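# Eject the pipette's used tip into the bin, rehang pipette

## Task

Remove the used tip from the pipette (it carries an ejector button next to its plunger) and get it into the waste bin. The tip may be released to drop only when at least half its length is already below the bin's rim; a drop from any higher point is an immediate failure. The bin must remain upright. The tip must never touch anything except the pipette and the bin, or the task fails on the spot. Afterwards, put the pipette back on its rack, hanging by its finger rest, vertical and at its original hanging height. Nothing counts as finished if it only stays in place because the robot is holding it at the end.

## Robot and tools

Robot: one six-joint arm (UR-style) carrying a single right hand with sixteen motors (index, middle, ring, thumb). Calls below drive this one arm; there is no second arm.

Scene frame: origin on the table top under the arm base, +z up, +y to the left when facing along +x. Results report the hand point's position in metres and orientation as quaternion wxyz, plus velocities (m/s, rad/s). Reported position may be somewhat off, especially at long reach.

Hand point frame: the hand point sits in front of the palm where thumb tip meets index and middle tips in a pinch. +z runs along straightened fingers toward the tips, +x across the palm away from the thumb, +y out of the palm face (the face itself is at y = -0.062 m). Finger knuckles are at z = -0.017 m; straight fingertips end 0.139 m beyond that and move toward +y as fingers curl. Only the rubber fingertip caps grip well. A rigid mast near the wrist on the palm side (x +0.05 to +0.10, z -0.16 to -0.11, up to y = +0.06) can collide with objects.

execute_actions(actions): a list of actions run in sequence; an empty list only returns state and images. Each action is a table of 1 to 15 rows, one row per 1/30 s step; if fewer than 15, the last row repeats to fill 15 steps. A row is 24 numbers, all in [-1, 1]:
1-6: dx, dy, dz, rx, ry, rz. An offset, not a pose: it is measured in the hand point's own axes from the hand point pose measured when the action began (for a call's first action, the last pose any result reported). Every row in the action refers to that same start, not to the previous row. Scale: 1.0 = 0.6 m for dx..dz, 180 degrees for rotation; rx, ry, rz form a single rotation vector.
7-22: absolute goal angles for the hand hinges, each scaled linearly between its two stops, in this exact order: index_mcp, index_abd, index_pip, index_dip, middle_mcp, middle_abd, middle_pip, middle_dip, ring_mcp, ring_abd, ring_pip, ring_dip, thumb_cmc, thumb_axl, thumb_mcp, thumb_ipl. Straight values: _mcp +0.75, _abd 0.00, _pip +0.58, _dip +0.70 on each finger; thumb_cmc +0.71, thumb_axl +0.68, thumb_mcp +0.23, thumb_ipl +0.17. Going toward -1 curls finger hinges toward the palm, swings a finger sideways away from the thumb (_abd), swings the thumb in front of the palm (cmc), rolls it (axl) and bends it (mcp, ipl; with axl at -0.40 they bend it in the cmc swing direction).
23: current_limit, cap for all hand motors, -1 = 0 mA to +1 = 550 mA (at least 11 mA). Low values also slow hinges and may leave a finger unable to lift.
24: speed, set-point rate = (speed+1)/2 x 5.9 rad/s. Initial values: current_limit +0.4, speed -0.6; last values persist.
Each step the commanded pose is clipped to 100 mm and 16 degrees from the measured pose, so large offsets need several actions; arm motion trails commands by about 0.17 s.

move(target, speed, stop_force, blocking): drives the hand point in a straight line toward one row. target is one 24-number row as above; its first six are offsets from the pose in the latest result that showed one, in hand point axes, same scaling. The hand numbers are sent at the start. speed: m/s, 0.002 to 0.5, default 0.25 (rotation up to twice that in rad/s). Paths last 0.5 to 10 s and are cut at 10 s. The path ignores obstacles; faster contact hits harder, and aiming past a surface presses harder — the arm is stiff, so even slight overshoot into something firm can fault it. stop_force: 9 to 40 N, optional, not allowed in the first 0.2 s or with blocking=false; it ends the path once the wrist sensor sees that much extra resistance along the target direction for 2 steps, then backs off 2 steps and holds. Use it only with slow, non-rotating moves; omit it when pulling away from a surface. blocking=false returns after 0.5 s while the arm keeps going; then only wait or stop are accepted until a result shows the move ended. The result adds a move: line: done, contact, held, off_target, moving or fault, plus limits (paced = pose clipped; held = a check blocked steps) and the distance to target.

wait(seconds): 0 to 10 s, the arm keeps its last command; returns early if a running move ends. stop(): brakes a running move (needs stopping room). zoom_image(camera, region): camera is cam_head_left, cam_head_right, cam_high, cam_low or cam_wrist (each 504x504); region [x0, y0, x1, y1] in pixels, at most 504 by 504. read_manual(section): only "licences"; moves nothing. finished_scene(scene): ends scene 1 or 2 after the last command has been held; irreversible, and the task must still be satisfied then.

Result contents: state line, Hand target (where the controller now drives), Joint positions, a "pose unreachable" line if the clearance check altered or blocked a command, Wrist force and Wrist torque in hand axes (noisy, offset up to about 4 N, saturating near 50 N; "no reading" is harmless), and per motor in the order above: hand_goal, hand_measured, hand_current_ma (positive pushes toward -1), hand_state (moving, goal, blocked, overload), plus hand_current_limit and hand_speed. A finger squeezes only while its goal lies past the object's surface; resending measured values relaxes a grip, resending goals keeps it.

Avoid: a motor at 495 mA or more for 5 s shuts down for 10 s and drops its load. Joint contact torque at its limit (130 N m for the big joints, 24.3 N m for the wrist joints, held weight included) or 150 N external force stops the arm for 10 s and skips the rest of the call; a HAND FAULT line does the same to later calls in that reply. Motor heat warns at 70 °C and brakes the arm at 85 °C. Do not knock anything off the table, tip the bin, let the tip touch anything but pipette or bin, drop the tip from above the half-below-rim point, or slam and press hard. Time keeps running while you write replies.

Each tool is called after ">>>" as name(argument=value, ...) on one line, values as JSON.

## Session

>>> execute_actions(actions=[])

Scene clock: 0.00 s.
end_effector_position=(+0.4265, +0.1873, +0.2419) hand_goal=(+0.754, +0.000, +0.576, +0.696, +0.754, +0.000, +0.576, +0.696, +0.754, +0.000, +0.576, +0.696, +0.714, +0.678, +0.226, +0.168) hand_measured=(+0.754, +0.000, +0.576, +0.696, +0.754, +0.000, +0.576, +0.696, +0.754, +0.000, +0.576, +0.696, +0.714, +0.678, +0.226, +0.168) hand_current_ma=(+0, +0, +0, +0, +0, +0, +0, +0, +0, +0, +0, +0, +0, +0, +0, +0) hand_state=(goal, goal, goal, goal, goal, goal, goal, goal, goal, goal, goal, goal, goal, goal, goal, goal) hand_current_limit=0.40 hand_speed=-0.60 end_effector_quat_wxyz=(+0.095, -0.382, +0.595, +0.701) end_effector_velocity=(-0.000, +0.000, -0.000) end_effector_angular_velocity=(+0.001, +0.000, +0.001)
Joint positions: [-0.22  -0.805  1.693 -0.886 -0.686  2.435]
Joint velocities: [ 0.     0.     0.     0.    -0.    -0.001]
Wrist force (N, on the end effector, along its own x y z axes, offset not removed): no reading
Wrist torque (N m, same axes, about the end effector's origin, offset not removed): no reading
Hand target: +0.426, +0.187, +0.242; +0.095, -0.382, +0.595, +0.701
camera_calibration (this result's frames):
cam_wrist: T_world_to_cam=[[0.338043, 0.0391228, 0.940317, -0.353275], [0.889985, -0.338178, -0.305878, -0.28158], [0.306028, 0.940269, -0.149137, -0.14581], [0, 0, 0, 1]] pos_world=[0.414646, 0.0556973, 0.224316]

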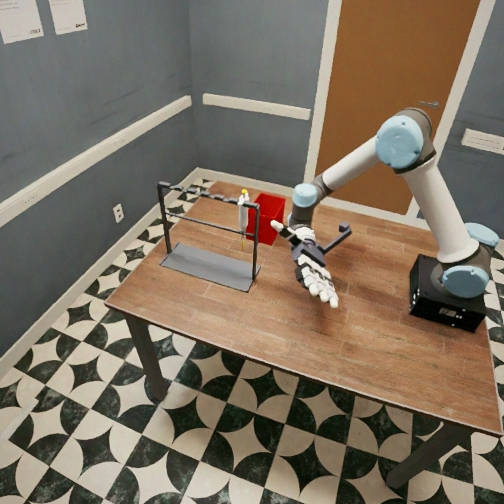

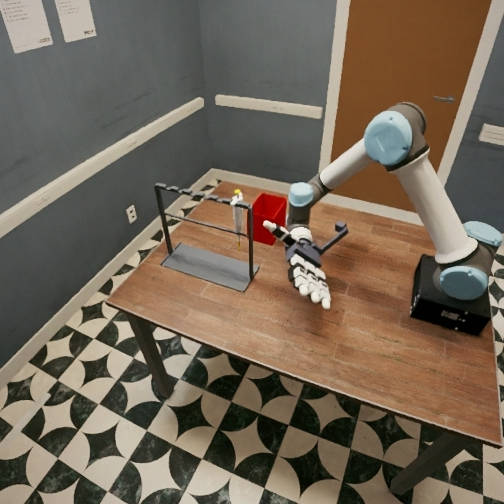

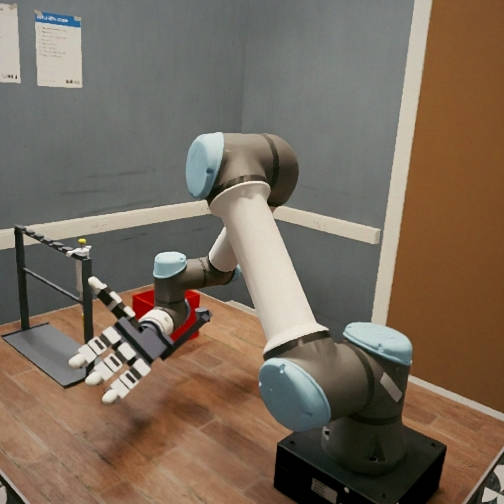

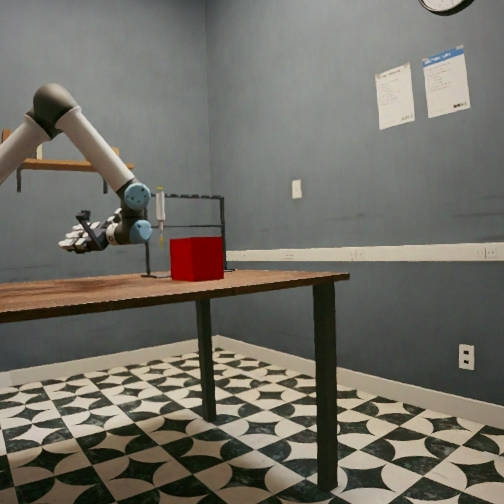

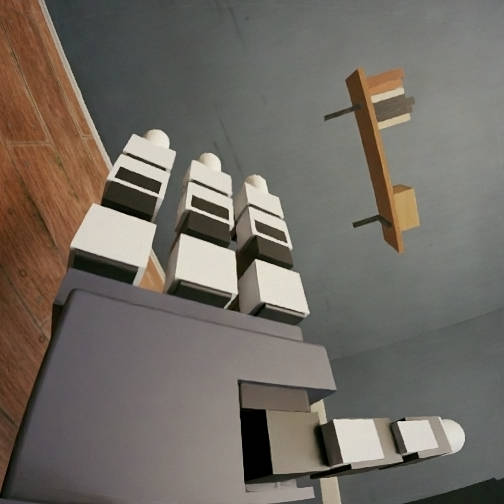

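>>> move(target=[-0.048,0.087,-0.335,0.5926,-0.2735,-0.1746,0.754,0,0.576,0.696,0.754,0,0.576,0.696,0.754,0,0.576,0.696,0.714,0.678,0.226,0.168,0.4,-0.6], speed=0.2)

Scene clock: 10.57 s.
end_effector_position=(+0.5003, -0.0003, +0.3000) hand_goal=(+0.754, +0.000, +0.576, +0.696, +0.754, +0.000, +0.576, +0.696, +0.754, +0.000, +0.576, +0.696, +0.714, +0.678, +0.226, +0.168) hand_measured=(+0.758, -0.002, +0.576, +0.696, +0.756, -0.002, +0.576, +0.696, +0.758, -0.004, +0.576, +0.696, +0.718, +0.678, +0.226, +0.168) hand_current_ma=(+16, -12, +4, +0, +15, -12, +4, +0, +17, -13, +4, +0, +20, -5, -1, -2) hand_state=(goal, goal, goal, goal, goal, goal, goal, goal, goal, goal, goal, goal, goal, goal, goal, goal) hand_current_limit=0.40 hand_speed=-0.60 end_effector_quat_wxyz=(+0.708, +0.001, +0.707, +0.001) end_effector_velocity=(+0.001, -0.000, -0.000) end_effector_angular_velocity=(-0.002, -0.004, -0.008)
Joint positions: [-0.764 -0.808  2.488 -4.822 -0.776  4.716]
Joint velocities: [ 0.004  0.004 -0.002 -0.008 -0.012  0.003]
Wrist force (N, on the end effector, along its own x y z axes, offset not removed): [2.4 -0.1 -2.5]
Wrist torque (N m, same axes, about the end effector's origin, offset not removed): [0.24 -0.45 0.13]
Hand target: +0.500, -0.000, +0.300; +0.708, +0.001, +0.707, +0.001
Off the commanded pose: 0.000 m, 0 deg.
move: done
camera_calibration (this result's frames):
cam_wrist: T_world_to_cam=[[-0.107915, 0.504302, 0.856758, -0.177203], [-0.682664, -0.664081, 0.304903, 0.210455], [0.72272, -0.551974, 0.415933, -0.361787], [0, 0, 0, 1]] pos_world=[0.386018, 0.0294261, 0.238131]

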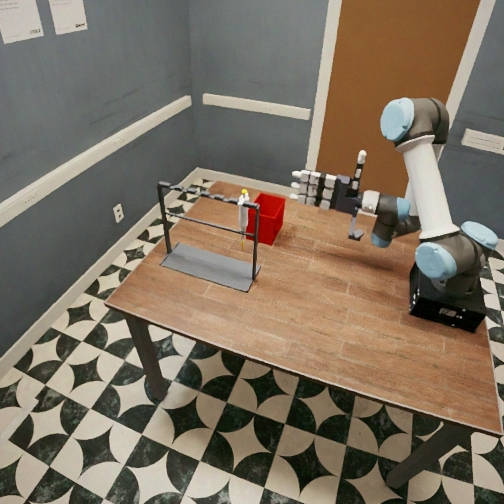

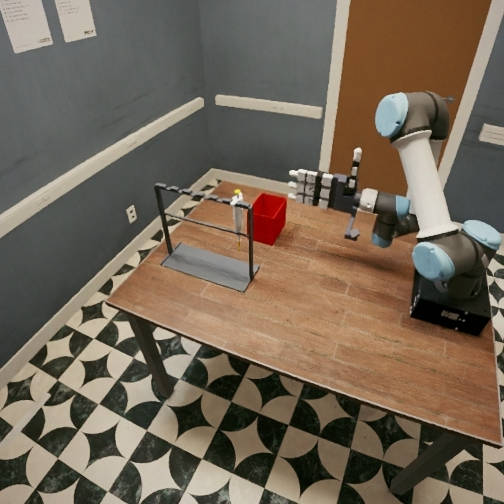

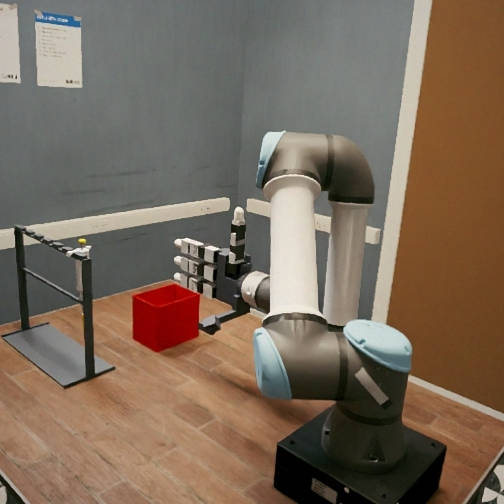

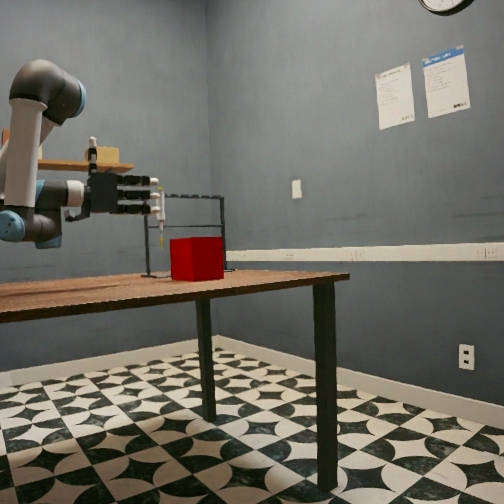

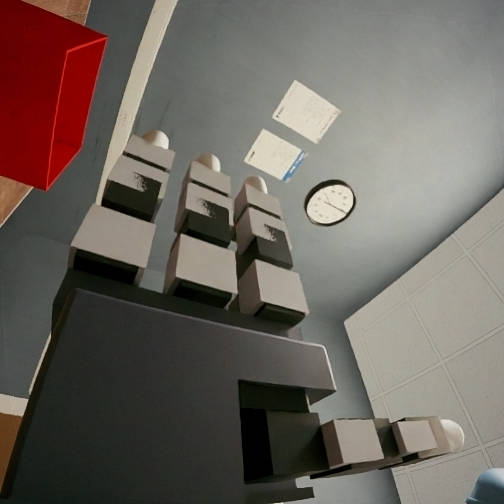

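>>> move(target=[0.0977,0.217,0.375,0,0,0,0.754,0,0.576,0.696,0.754,0,0.576,0.696,0.754,0,0.576,0.696,0.714,0.678,0.226,0.168,0.4,-0.6])

>>> move(target=[0,0.075,0,0,0,0,0.754,0,0.576,0.696,0.754,0,0.576,0.696,0.754,0,0.576,0.696,0.714,0.678,0.226,0.168,0.4,-0.6], speed=0.05)

>>> zoom_image(camera="cam_head_left", region=[180, 140, 330, 270])

>>> zoom_image(camera="cam_high", region=[20, 170, 220, 350])

Scene clock: 14.17 s.
end_effector_position=(+0.7253, +0.1303, +0.2418) hand_goal=(+0.754, +0.000, +0.576, +0.696, +0.754, +0.000, +0.576, +0.696, +0.754, +0.000, +0.576, +0.696, +0.714, +0.678, +0.226, +0.168) hand_measured=(+0.756, -0.002, +0.576, +0.696, +0.756, -0.002, +0.576, +0.696, +0.756, -0.004, +0.576, +0.696, +0.716, +0.678, +0.226, +0.168) hand_current_ma=(+11, -13, +4, +0, +10, -13, +4, +0, +11, -14, +4, +0, +13, -5, -1, -2) hand_state=(goal, goal, goal, goal, goal, goal, goal, goal, goal, goal, goal, goal, goal, goal, goal, goal) hand_current_limit=0.40 hand_speed=-0.60 end_effector_quat_wxyz=(+0.707, +0.001, +0.707, +0.001) end_effector_velocity=(+0.001, +0.001, -0.001) end_effector_angular_velocity=(+0.001, +0.001, +0.000)
Joint positions: [-0.15  -0.575  1.827 -4.393 -1.39   4.715]
Joint velocities: [ 0.002  0.003 -0.004  0.003 -0.002  0.001]
Wrist force (N, on the end effector, along its own x y z axes, offset not removed): [0.5 -3.0 -2.7]
Wrist torque (N m, same axes, about the end effector's origin, offset not removed): [-0.16 -0.14 -0.07]
Hand target: +0.725, +0.130, +0.242; +0.707, +0.001, +0.707, +0.001
Off the commanded pose: 0.000 m, 0 deg.
move: done
camera_calibration (this result's frames):
cam_wrist: T_world_to_cam=[[-0.10771, 0.504765, 0.856511, -0.169044], [-0.682589, -0.663918, 0.305427, 0.468348], [0.722822, -0.551747, 0.416058, -0.428214], [0, 0, 0, 1]] pos_world=[0.611004, 0.160006, 0.179904]

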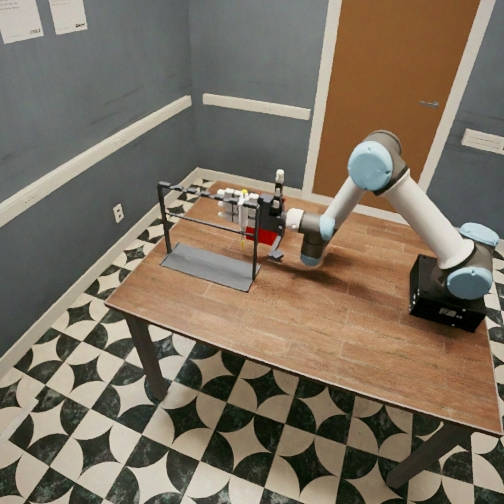

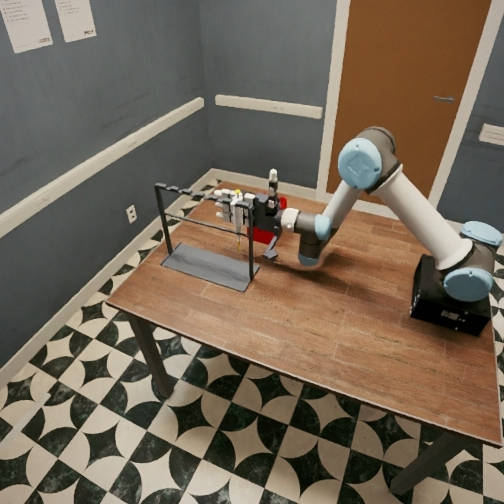

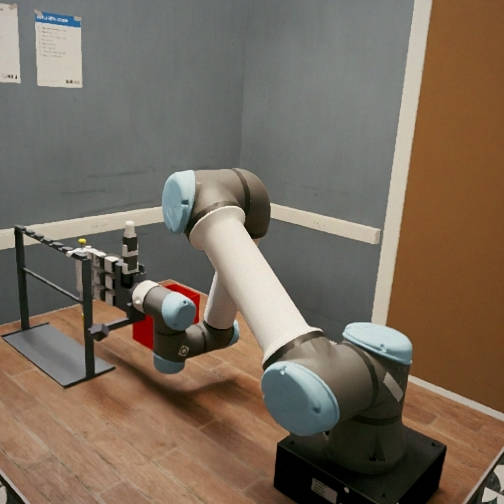

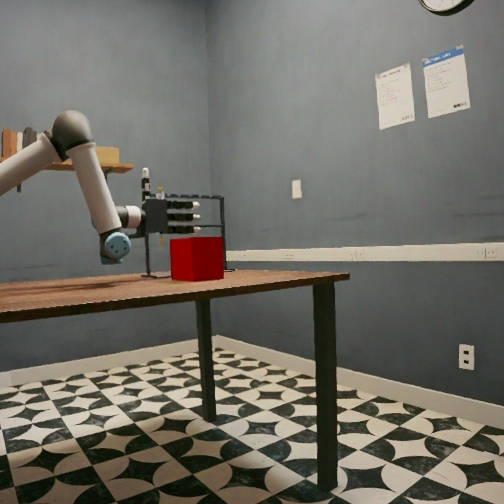

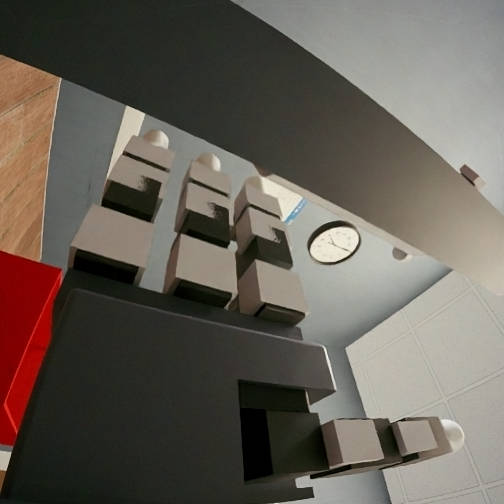

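Scene clock: 15.43 s.
end_effector_position=(+0.7252, +0.1752, +0.2418) hand_goal=(+0.754, +0.000, +0.576, +0.696, +0.754, +0.000, +0.576, +0.696, +0.754, +0.000, +0.576, +0.696, +0.714, +0.678, +0.226, +0.168) hand_measured=(+0.756, -0.002, +0.576, +0.696, +0.756, -0.002, +0.576, +0.696, +0.756, -0.004, +0.576, +0.696, +0.716, +0.678, +0.226, +0.168) hand_current_ma=(+11, -13, +4, +0, +10, -13, +4, +0, +11, -14, +4, +0, +13, -5, -1, -2) hand_state=(goal, goal, goal, goal, goal, goal, goal, goal, goal, goal, goal, goal, goal, goal, goal, goal) hand_current_limit=0.40 hand_speed=-0.60 end_effector_quat_wxyz=(+0.707, +0.001, +0.707, +0.001) end_effector_velocity=(+0.000, +0.001, -0.000) end_effector_angular_velocity=(-0.000, +0.000, -0.001)
Joint positions: [-0.058 -0.571  1.808 -4.379 -1.482  4.715]
Joint velocities: [ 0.002  0.001 -0.001  0.001 -0.003 -0.   ]
Wrist force (N, on the end effector, along its own x y z axes, offset not removed): [3.4 -4.5 -1.3]
Wrist torque (N m, same axes, about the end effector's origin, offset not removed): [-0.56 -0.40 0.31]
Hand target: +0.725, +0.175, +0.242; +0.707, +0.001, +0.707, +0.001
Off the commanded pose: 0.000 m, 0 deg.
move: done
camera_calibration (this result's frames):
cam_wrist: T_world_to_cam=[[-0.107707, 0.504816, 0.856481, -0.191739], [-0.682578, -0.663907, 0.305474, 0.498137], [0.722832, -0.551714, 0.416084, -0.40343], [0, 0, 0, 1]] pos_world=[0.610979, 0.204932, 0.179914]

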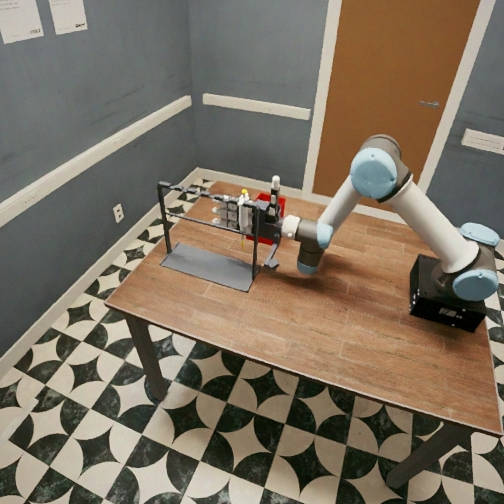

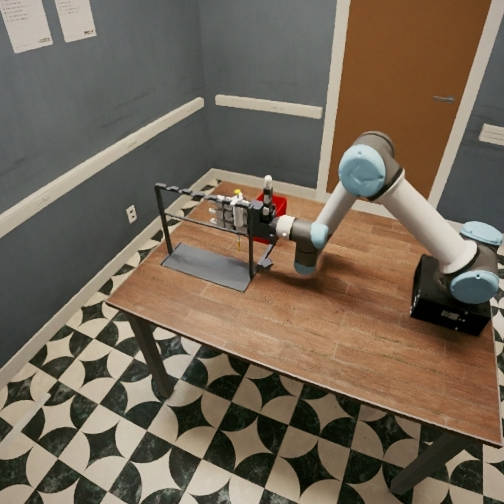

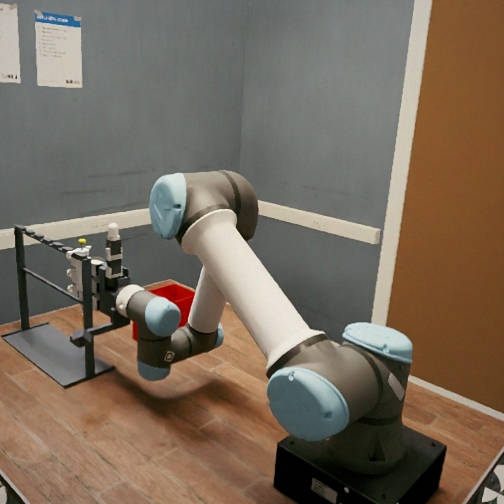

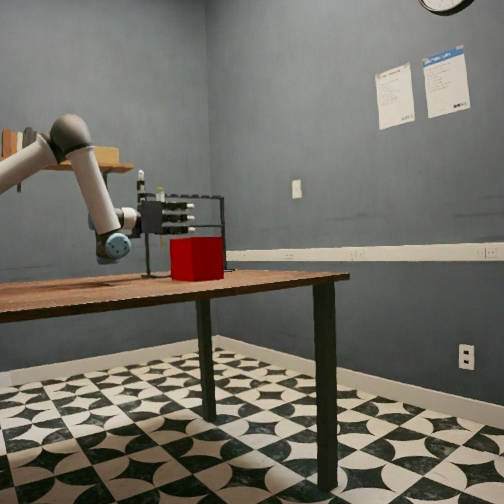

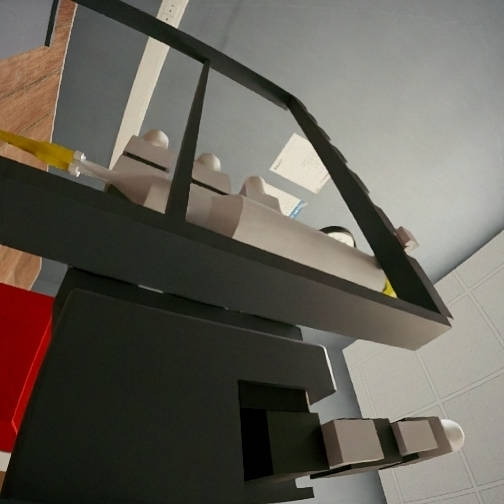

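Region (180, 140, 330, 270) of cam_head_left's 504x504 image, scaled by 3.360, with more detail than that image has; it fills the top 437 rows of this view, and the rest is white.

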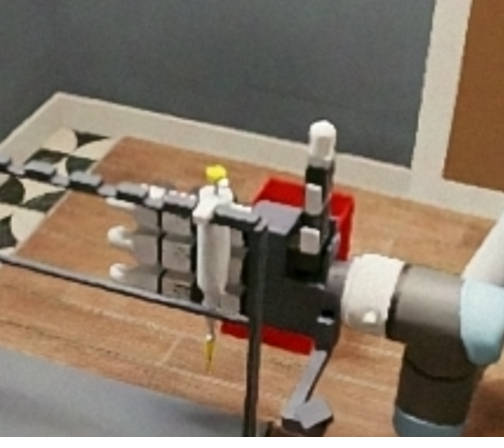

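Region (20, 170, 220, 350) of cam_high's 504x504 image, scaled by 2.520, with more detail than that image has; it fills the top 454 rows of this view, and the rest is white.

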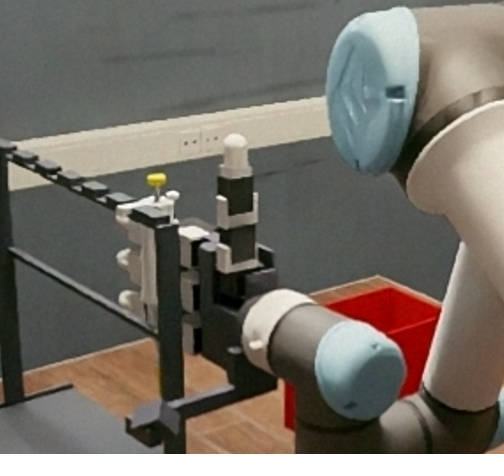

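>>> move(target=[0,-0.008,0,0,0,0,0.3,0,-0.2,0.0,0.3,0,-0.2,0.0,0.754,0,0.576,0.696,0.714,0.678,0.226,0.168,0.4,-0.6], speed=0.02)

>>> move(target=[0,0,0,0,0,0,0.25,0,-0.8,-0.5,0.25,0,-0.8,-0.5,0.754,0,0.576,0.696,0.714,0.678,0.226,0.168,0.4,-0.6], speed=0.02)

>>> move(target=[-0.037,0,0,0,0,0,0.25,0,-0.8,-0.5,0.25,0,-0.8,-0.5,0.754,0,0.576,0.696,0.714,0.678,0.226,0.168,0.4,-0.6], speed=0.03)

>>> zoom_image(camera="cam_head_left", region=[180, 140, 330, 270])

>>> zoom_image(camera="cam_high", region=[20, 170, 220, 350])

Scene clock: 19.20 s.
end_effector_position=(+0.7252, +0.1704, +0.2418) hand_goal=(+0.300, +0.000, -0.200, +0.000, +0.300, +0.000, -0.200, +0.000, +0.754, +0.000, +0.576, +0.696, +0.714, +0.678, +0.226, +0.168) hand_measured=(+0.302, -0.002, -0.198, +0.002, +0.302, -0.002, -0.198, +0.004, +0.756, -0.004, +0.576, +0.696, +0.716, +0.678, +0.226, +0.168) hand_current_ma=(+14, -13, +14, +14, +13, -13, +14, +16, +11, -14, +4, +0, +13, -5, -1, -2) hand_state=(goal, goal, goal, goal, goal, goal, goal, goal, goal, goal, goal, goal, goal, goal, goal, goal) hand_current_limit=0.40 hand_speed=-0.60 end_effector_quat_wxyz=(+0.707, +0.001, +0.707, +0.001) end_effector_velocity=(+0.000, -0.001, -0.001) end_effector_angular_velocity=(-0.001, +0.001, -0.001)
Joint positions: [-0.068 -0.571  1.811 -4.381 -1.473  4.715]
Joint velocities: [-0.001  0.001  0.     0.001  0.    -0.001]
Wrist force (N, on the end effector, along its own x y z axes, offset not removed): [4.0 3.3 2.4]
Wrist torque (N m, same axes, about the end effector's origin, offset not removed): [0.25 -0.74 0.16]
Hand target: +0.725, +0.170, +0.242; +0.707, +0.001, +0.707, +0.001
Off the commanded pose: 0.000 m, 0 deg.
move: done
camera_calibration (this result's frames):
cam_wrist: T_world_to_cam=[[-0.107707, 0.504822, 0.856477, -0.189312], [-0.682578, -0.663905, 0.305479, 0.49495], [0.722832, -0.551711, 0.416088, -0.406082], [0, 0, 0, 1]] pos_world=[0.610981, 0.200129, 0.179911]

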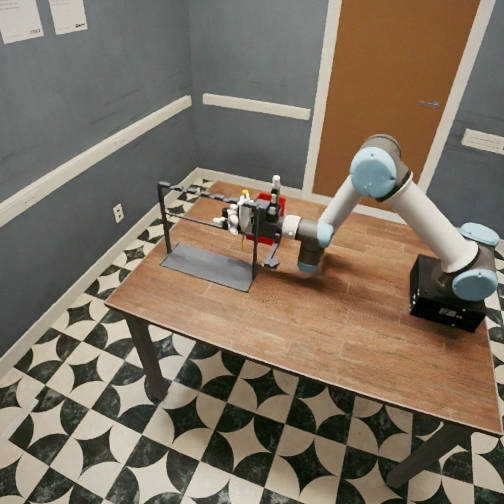

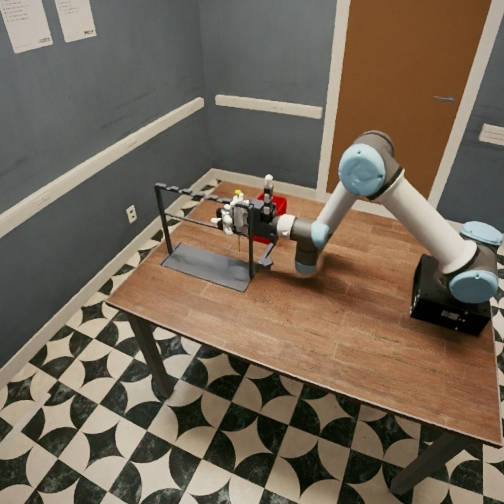

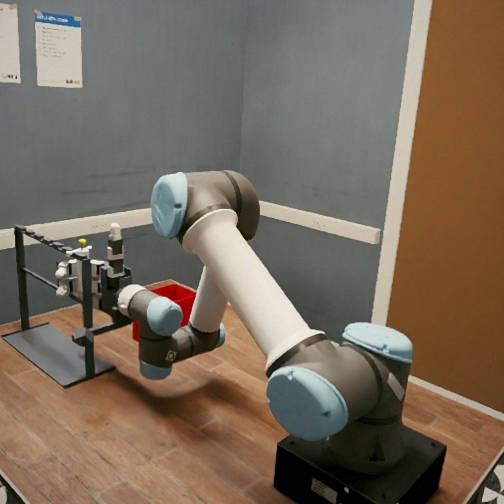

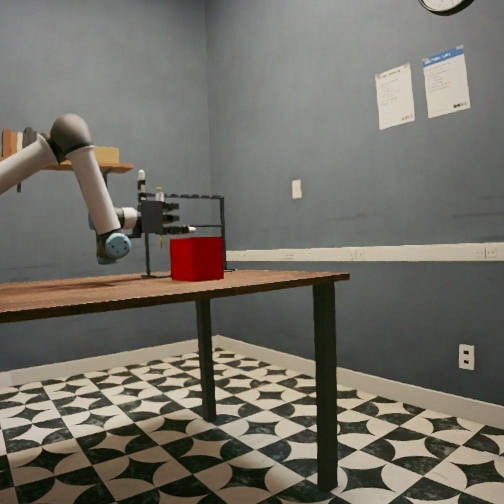

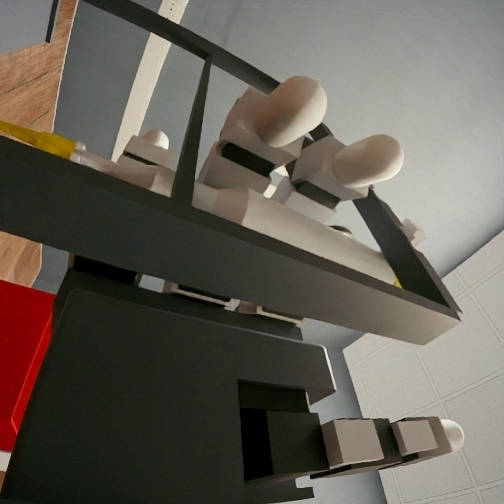

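Scene clock: 19.80 s.
end_effector_position=(+0.7252, +0.1704, +0.2418) hand_goal=(+0.250, +0.000, -0.800, -0.500, +0.250, +0.000, -0.800, -0.500, +0.754, +0.000, +0.576, +0.696, +0.714, +0.678, +0.226, +0.168) hand_measured=(+0.254, -0.002, -0.532, -0.330, +0.252, -0.002, -0.532, -0.324, +0.756, -0.004, +0.576, +0.696, +0.716, +0.678, +0.226, +0.168) hand_current_ma=(+22, -13, +385, +385, +15, -13, +385, +385, +11, -14, +4, +0, +13, -5, -1, -2) hand_state=(goal, goal, blocked, blocked, goal, goal, blocked, blocked, goal, goal, goal, goal, goal, goal, goal, goal) hand_current_limit=0.40 hand_speed=-0.60 end_effector_quat_wxyz=(+0.707, +0.001, +0.707, +0.001) end_effector_velocity=(+0.000, +0.000, +0.000) end_effector_angular_velocity=(+0.000, -0.000, +0.001)
Joint positions: [-0.068 -0.571  1.811 -4.381 -1.473  4.715]
Joint velocities: [ 0.    -0.    -0.     0.     0.     0.001]
Wrist force (N, on the end effector, along its own x y z axes, offset not removed): [1.7 -0.6 -0.7]
Wrist torque (N m, same axes, about the end effector's origin, offset not removed): [-0.06 -0.38 0.06]
Hand target: +0.725, +0.170, +0.242; +0.707, +0.001, +0.707, +0.001
Off the commanded pose: 0.000 m, 0 deg.
move: done
camera_calibration (this result's frames):
cam_wrist: T_world_to_cam=[[-0.107706, 0.504824, 0.856477, -0.189311], [-0.682585, -0.663899, 0.305476, 0.49495], [0.722826, -0.551717, 0.416091, -0.406082], [0, 0, 0, 1]] pos_world=[0.610982, 0.200123, 0.179913]

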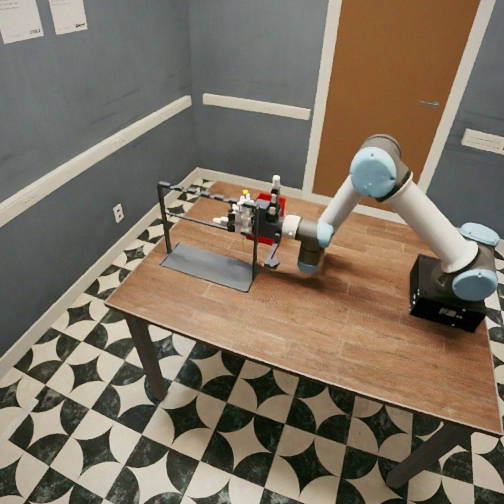

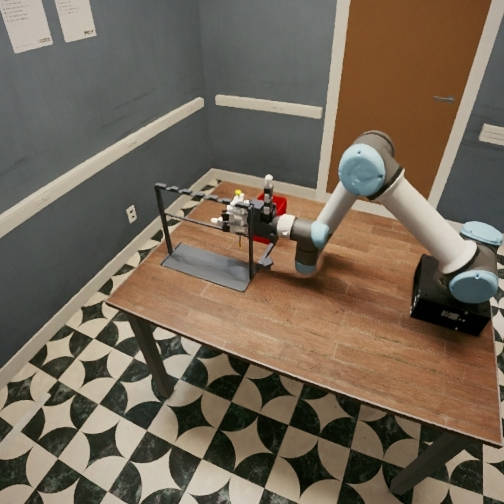

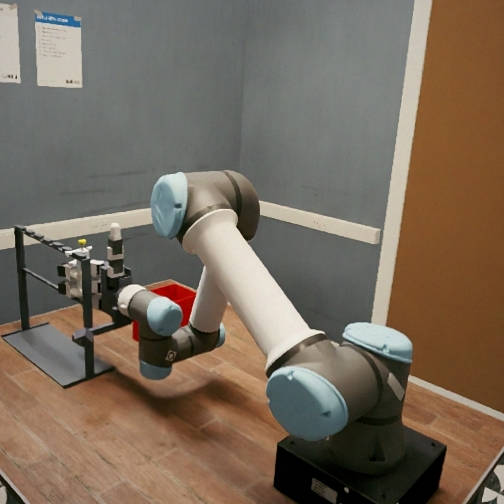

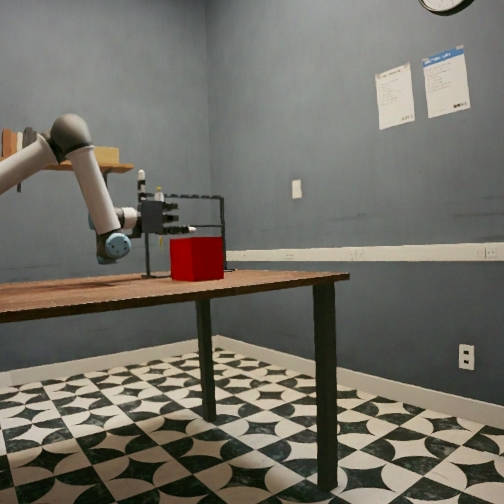

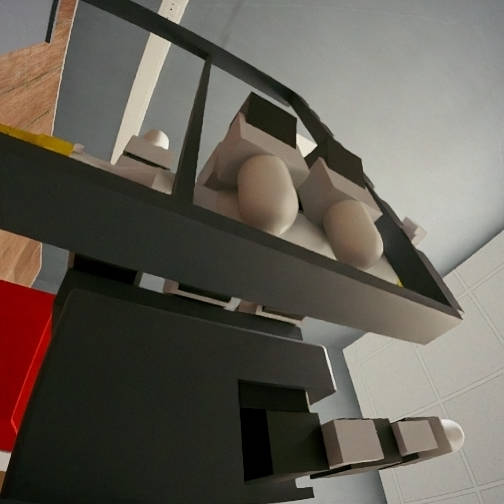

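Scene clock: 20.83 s.
end_effector_position=(+0.7252, +0.1704, +0.2638) hand_goal=(+0.250, +0.000, -0.800, -0.500, +0.250, +0.000, -0.800, -0.500, +0.754, +0.000, +0.576, +0.696, +0.714, +0.678, +0.226, +0.168) hand_measured=(+0.252, -0.002, -0.532, -0.330, +0.252, -0.002, -0.532, -0.324, +0.756, -0.004, +0.576, +0.696, +0.716, +0.678, +0.226, +0.168) hand_current_ma=(+14, -13, +385, +385, +15, -13, +385, +385, +11, -14, +4, +0, +13, -5, -1, -2) hand_state=(goal, goal, blocked, blocked, goal, goal, blocked, blocked, goal, goal, goal, goal, goal, goal, goal, goal) hand_current_limit=0.40 hand_speed=-0.60 end_effector_quat_wxyz=(+0.707, +0.001, +0.707, +0.001) end_effector_velocity=(+0.000, -0.001, +0.002) end_effector_angular_velocity=(+0.000, -0.000, -0.001)
Joint positions: [-0.068 -0.622  1.829 -4.348 -1.473  4.715]
Joint velocities: [-0.001 -0.005  0.002  0.003 -0.     0.   ]
Wrist force (N, on the end effector, along its own x y z axes, offset not removed): [4.5 3.2 0.5]
Wrist torque (N m, same axes, about the end effector's origin, offset not removed): [0.42 -0.86 0.28]
Hand target: +0.725, +0.170, +0.264; +0.707, +0.001, +0.707, +0.001
Off the commanded pose: 0.000 m, 0 deg.
move: done
camera_calibration (this result's frames):
cam_wrist: T_world_to_cam=[[-0.107718, 0.504825, 0.856475, -0.208199], [-0.682589, -0.663899, 0.305467, 0.488193], [0.72282, -0.551716, 0.416102, -0.415251], [0, 0, 0, 1]] pos_world=[0.61096, 0.200114, 0.201977]

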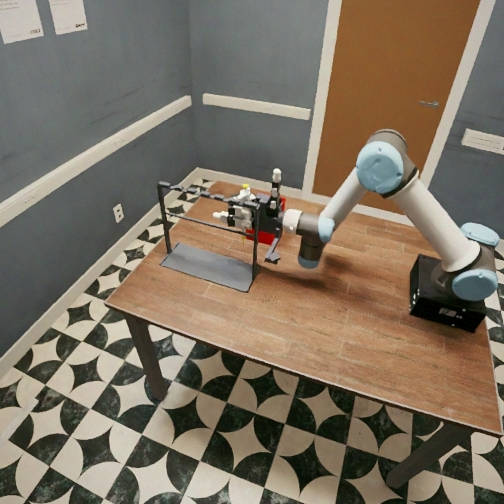

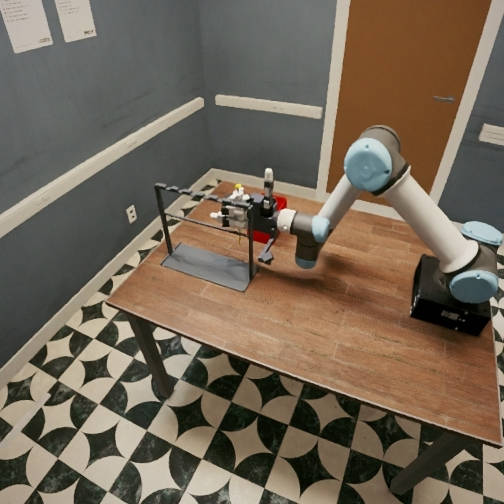

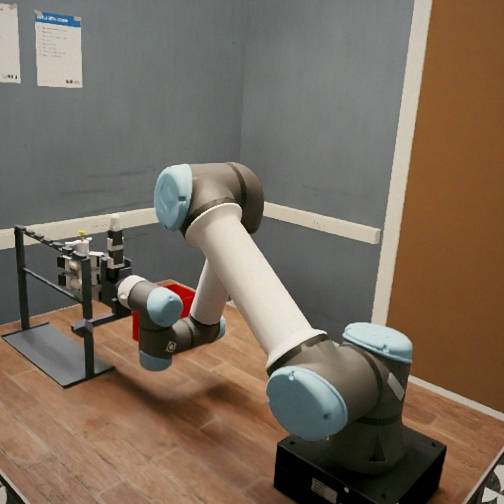

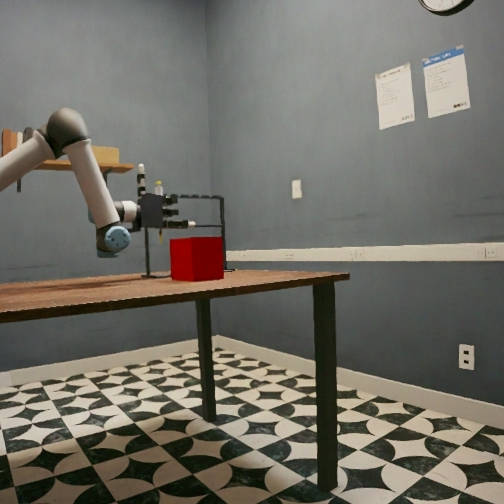

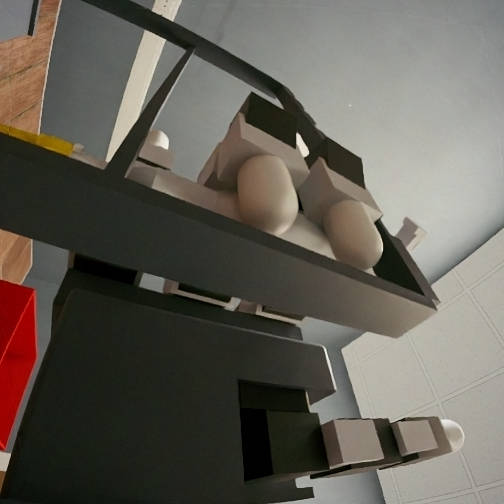

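Region (180, 140, 330, 270) of cam_head_left's 504x504 image, scaled by 3.360, with more detail than that image has; it fills the top 437 rows of this view, and the rest is white.

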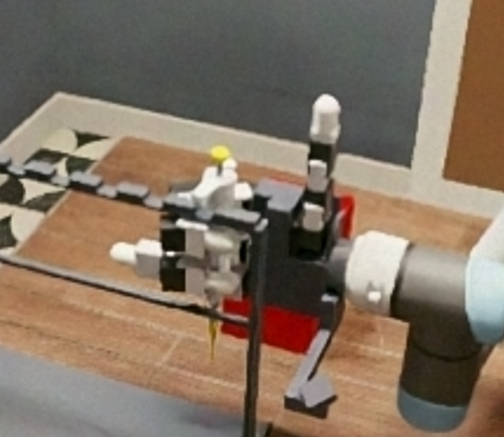

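Region (20, 170, 220, 350) of cam_high's 504x504 image, scaled by 2.520, with more detail than that image has; it fills the top 454 rows of this view, and the rest is white.

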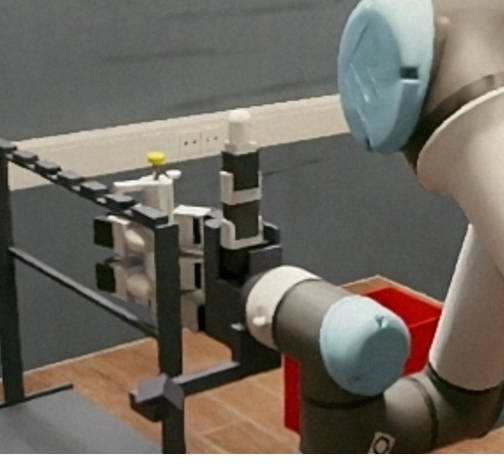

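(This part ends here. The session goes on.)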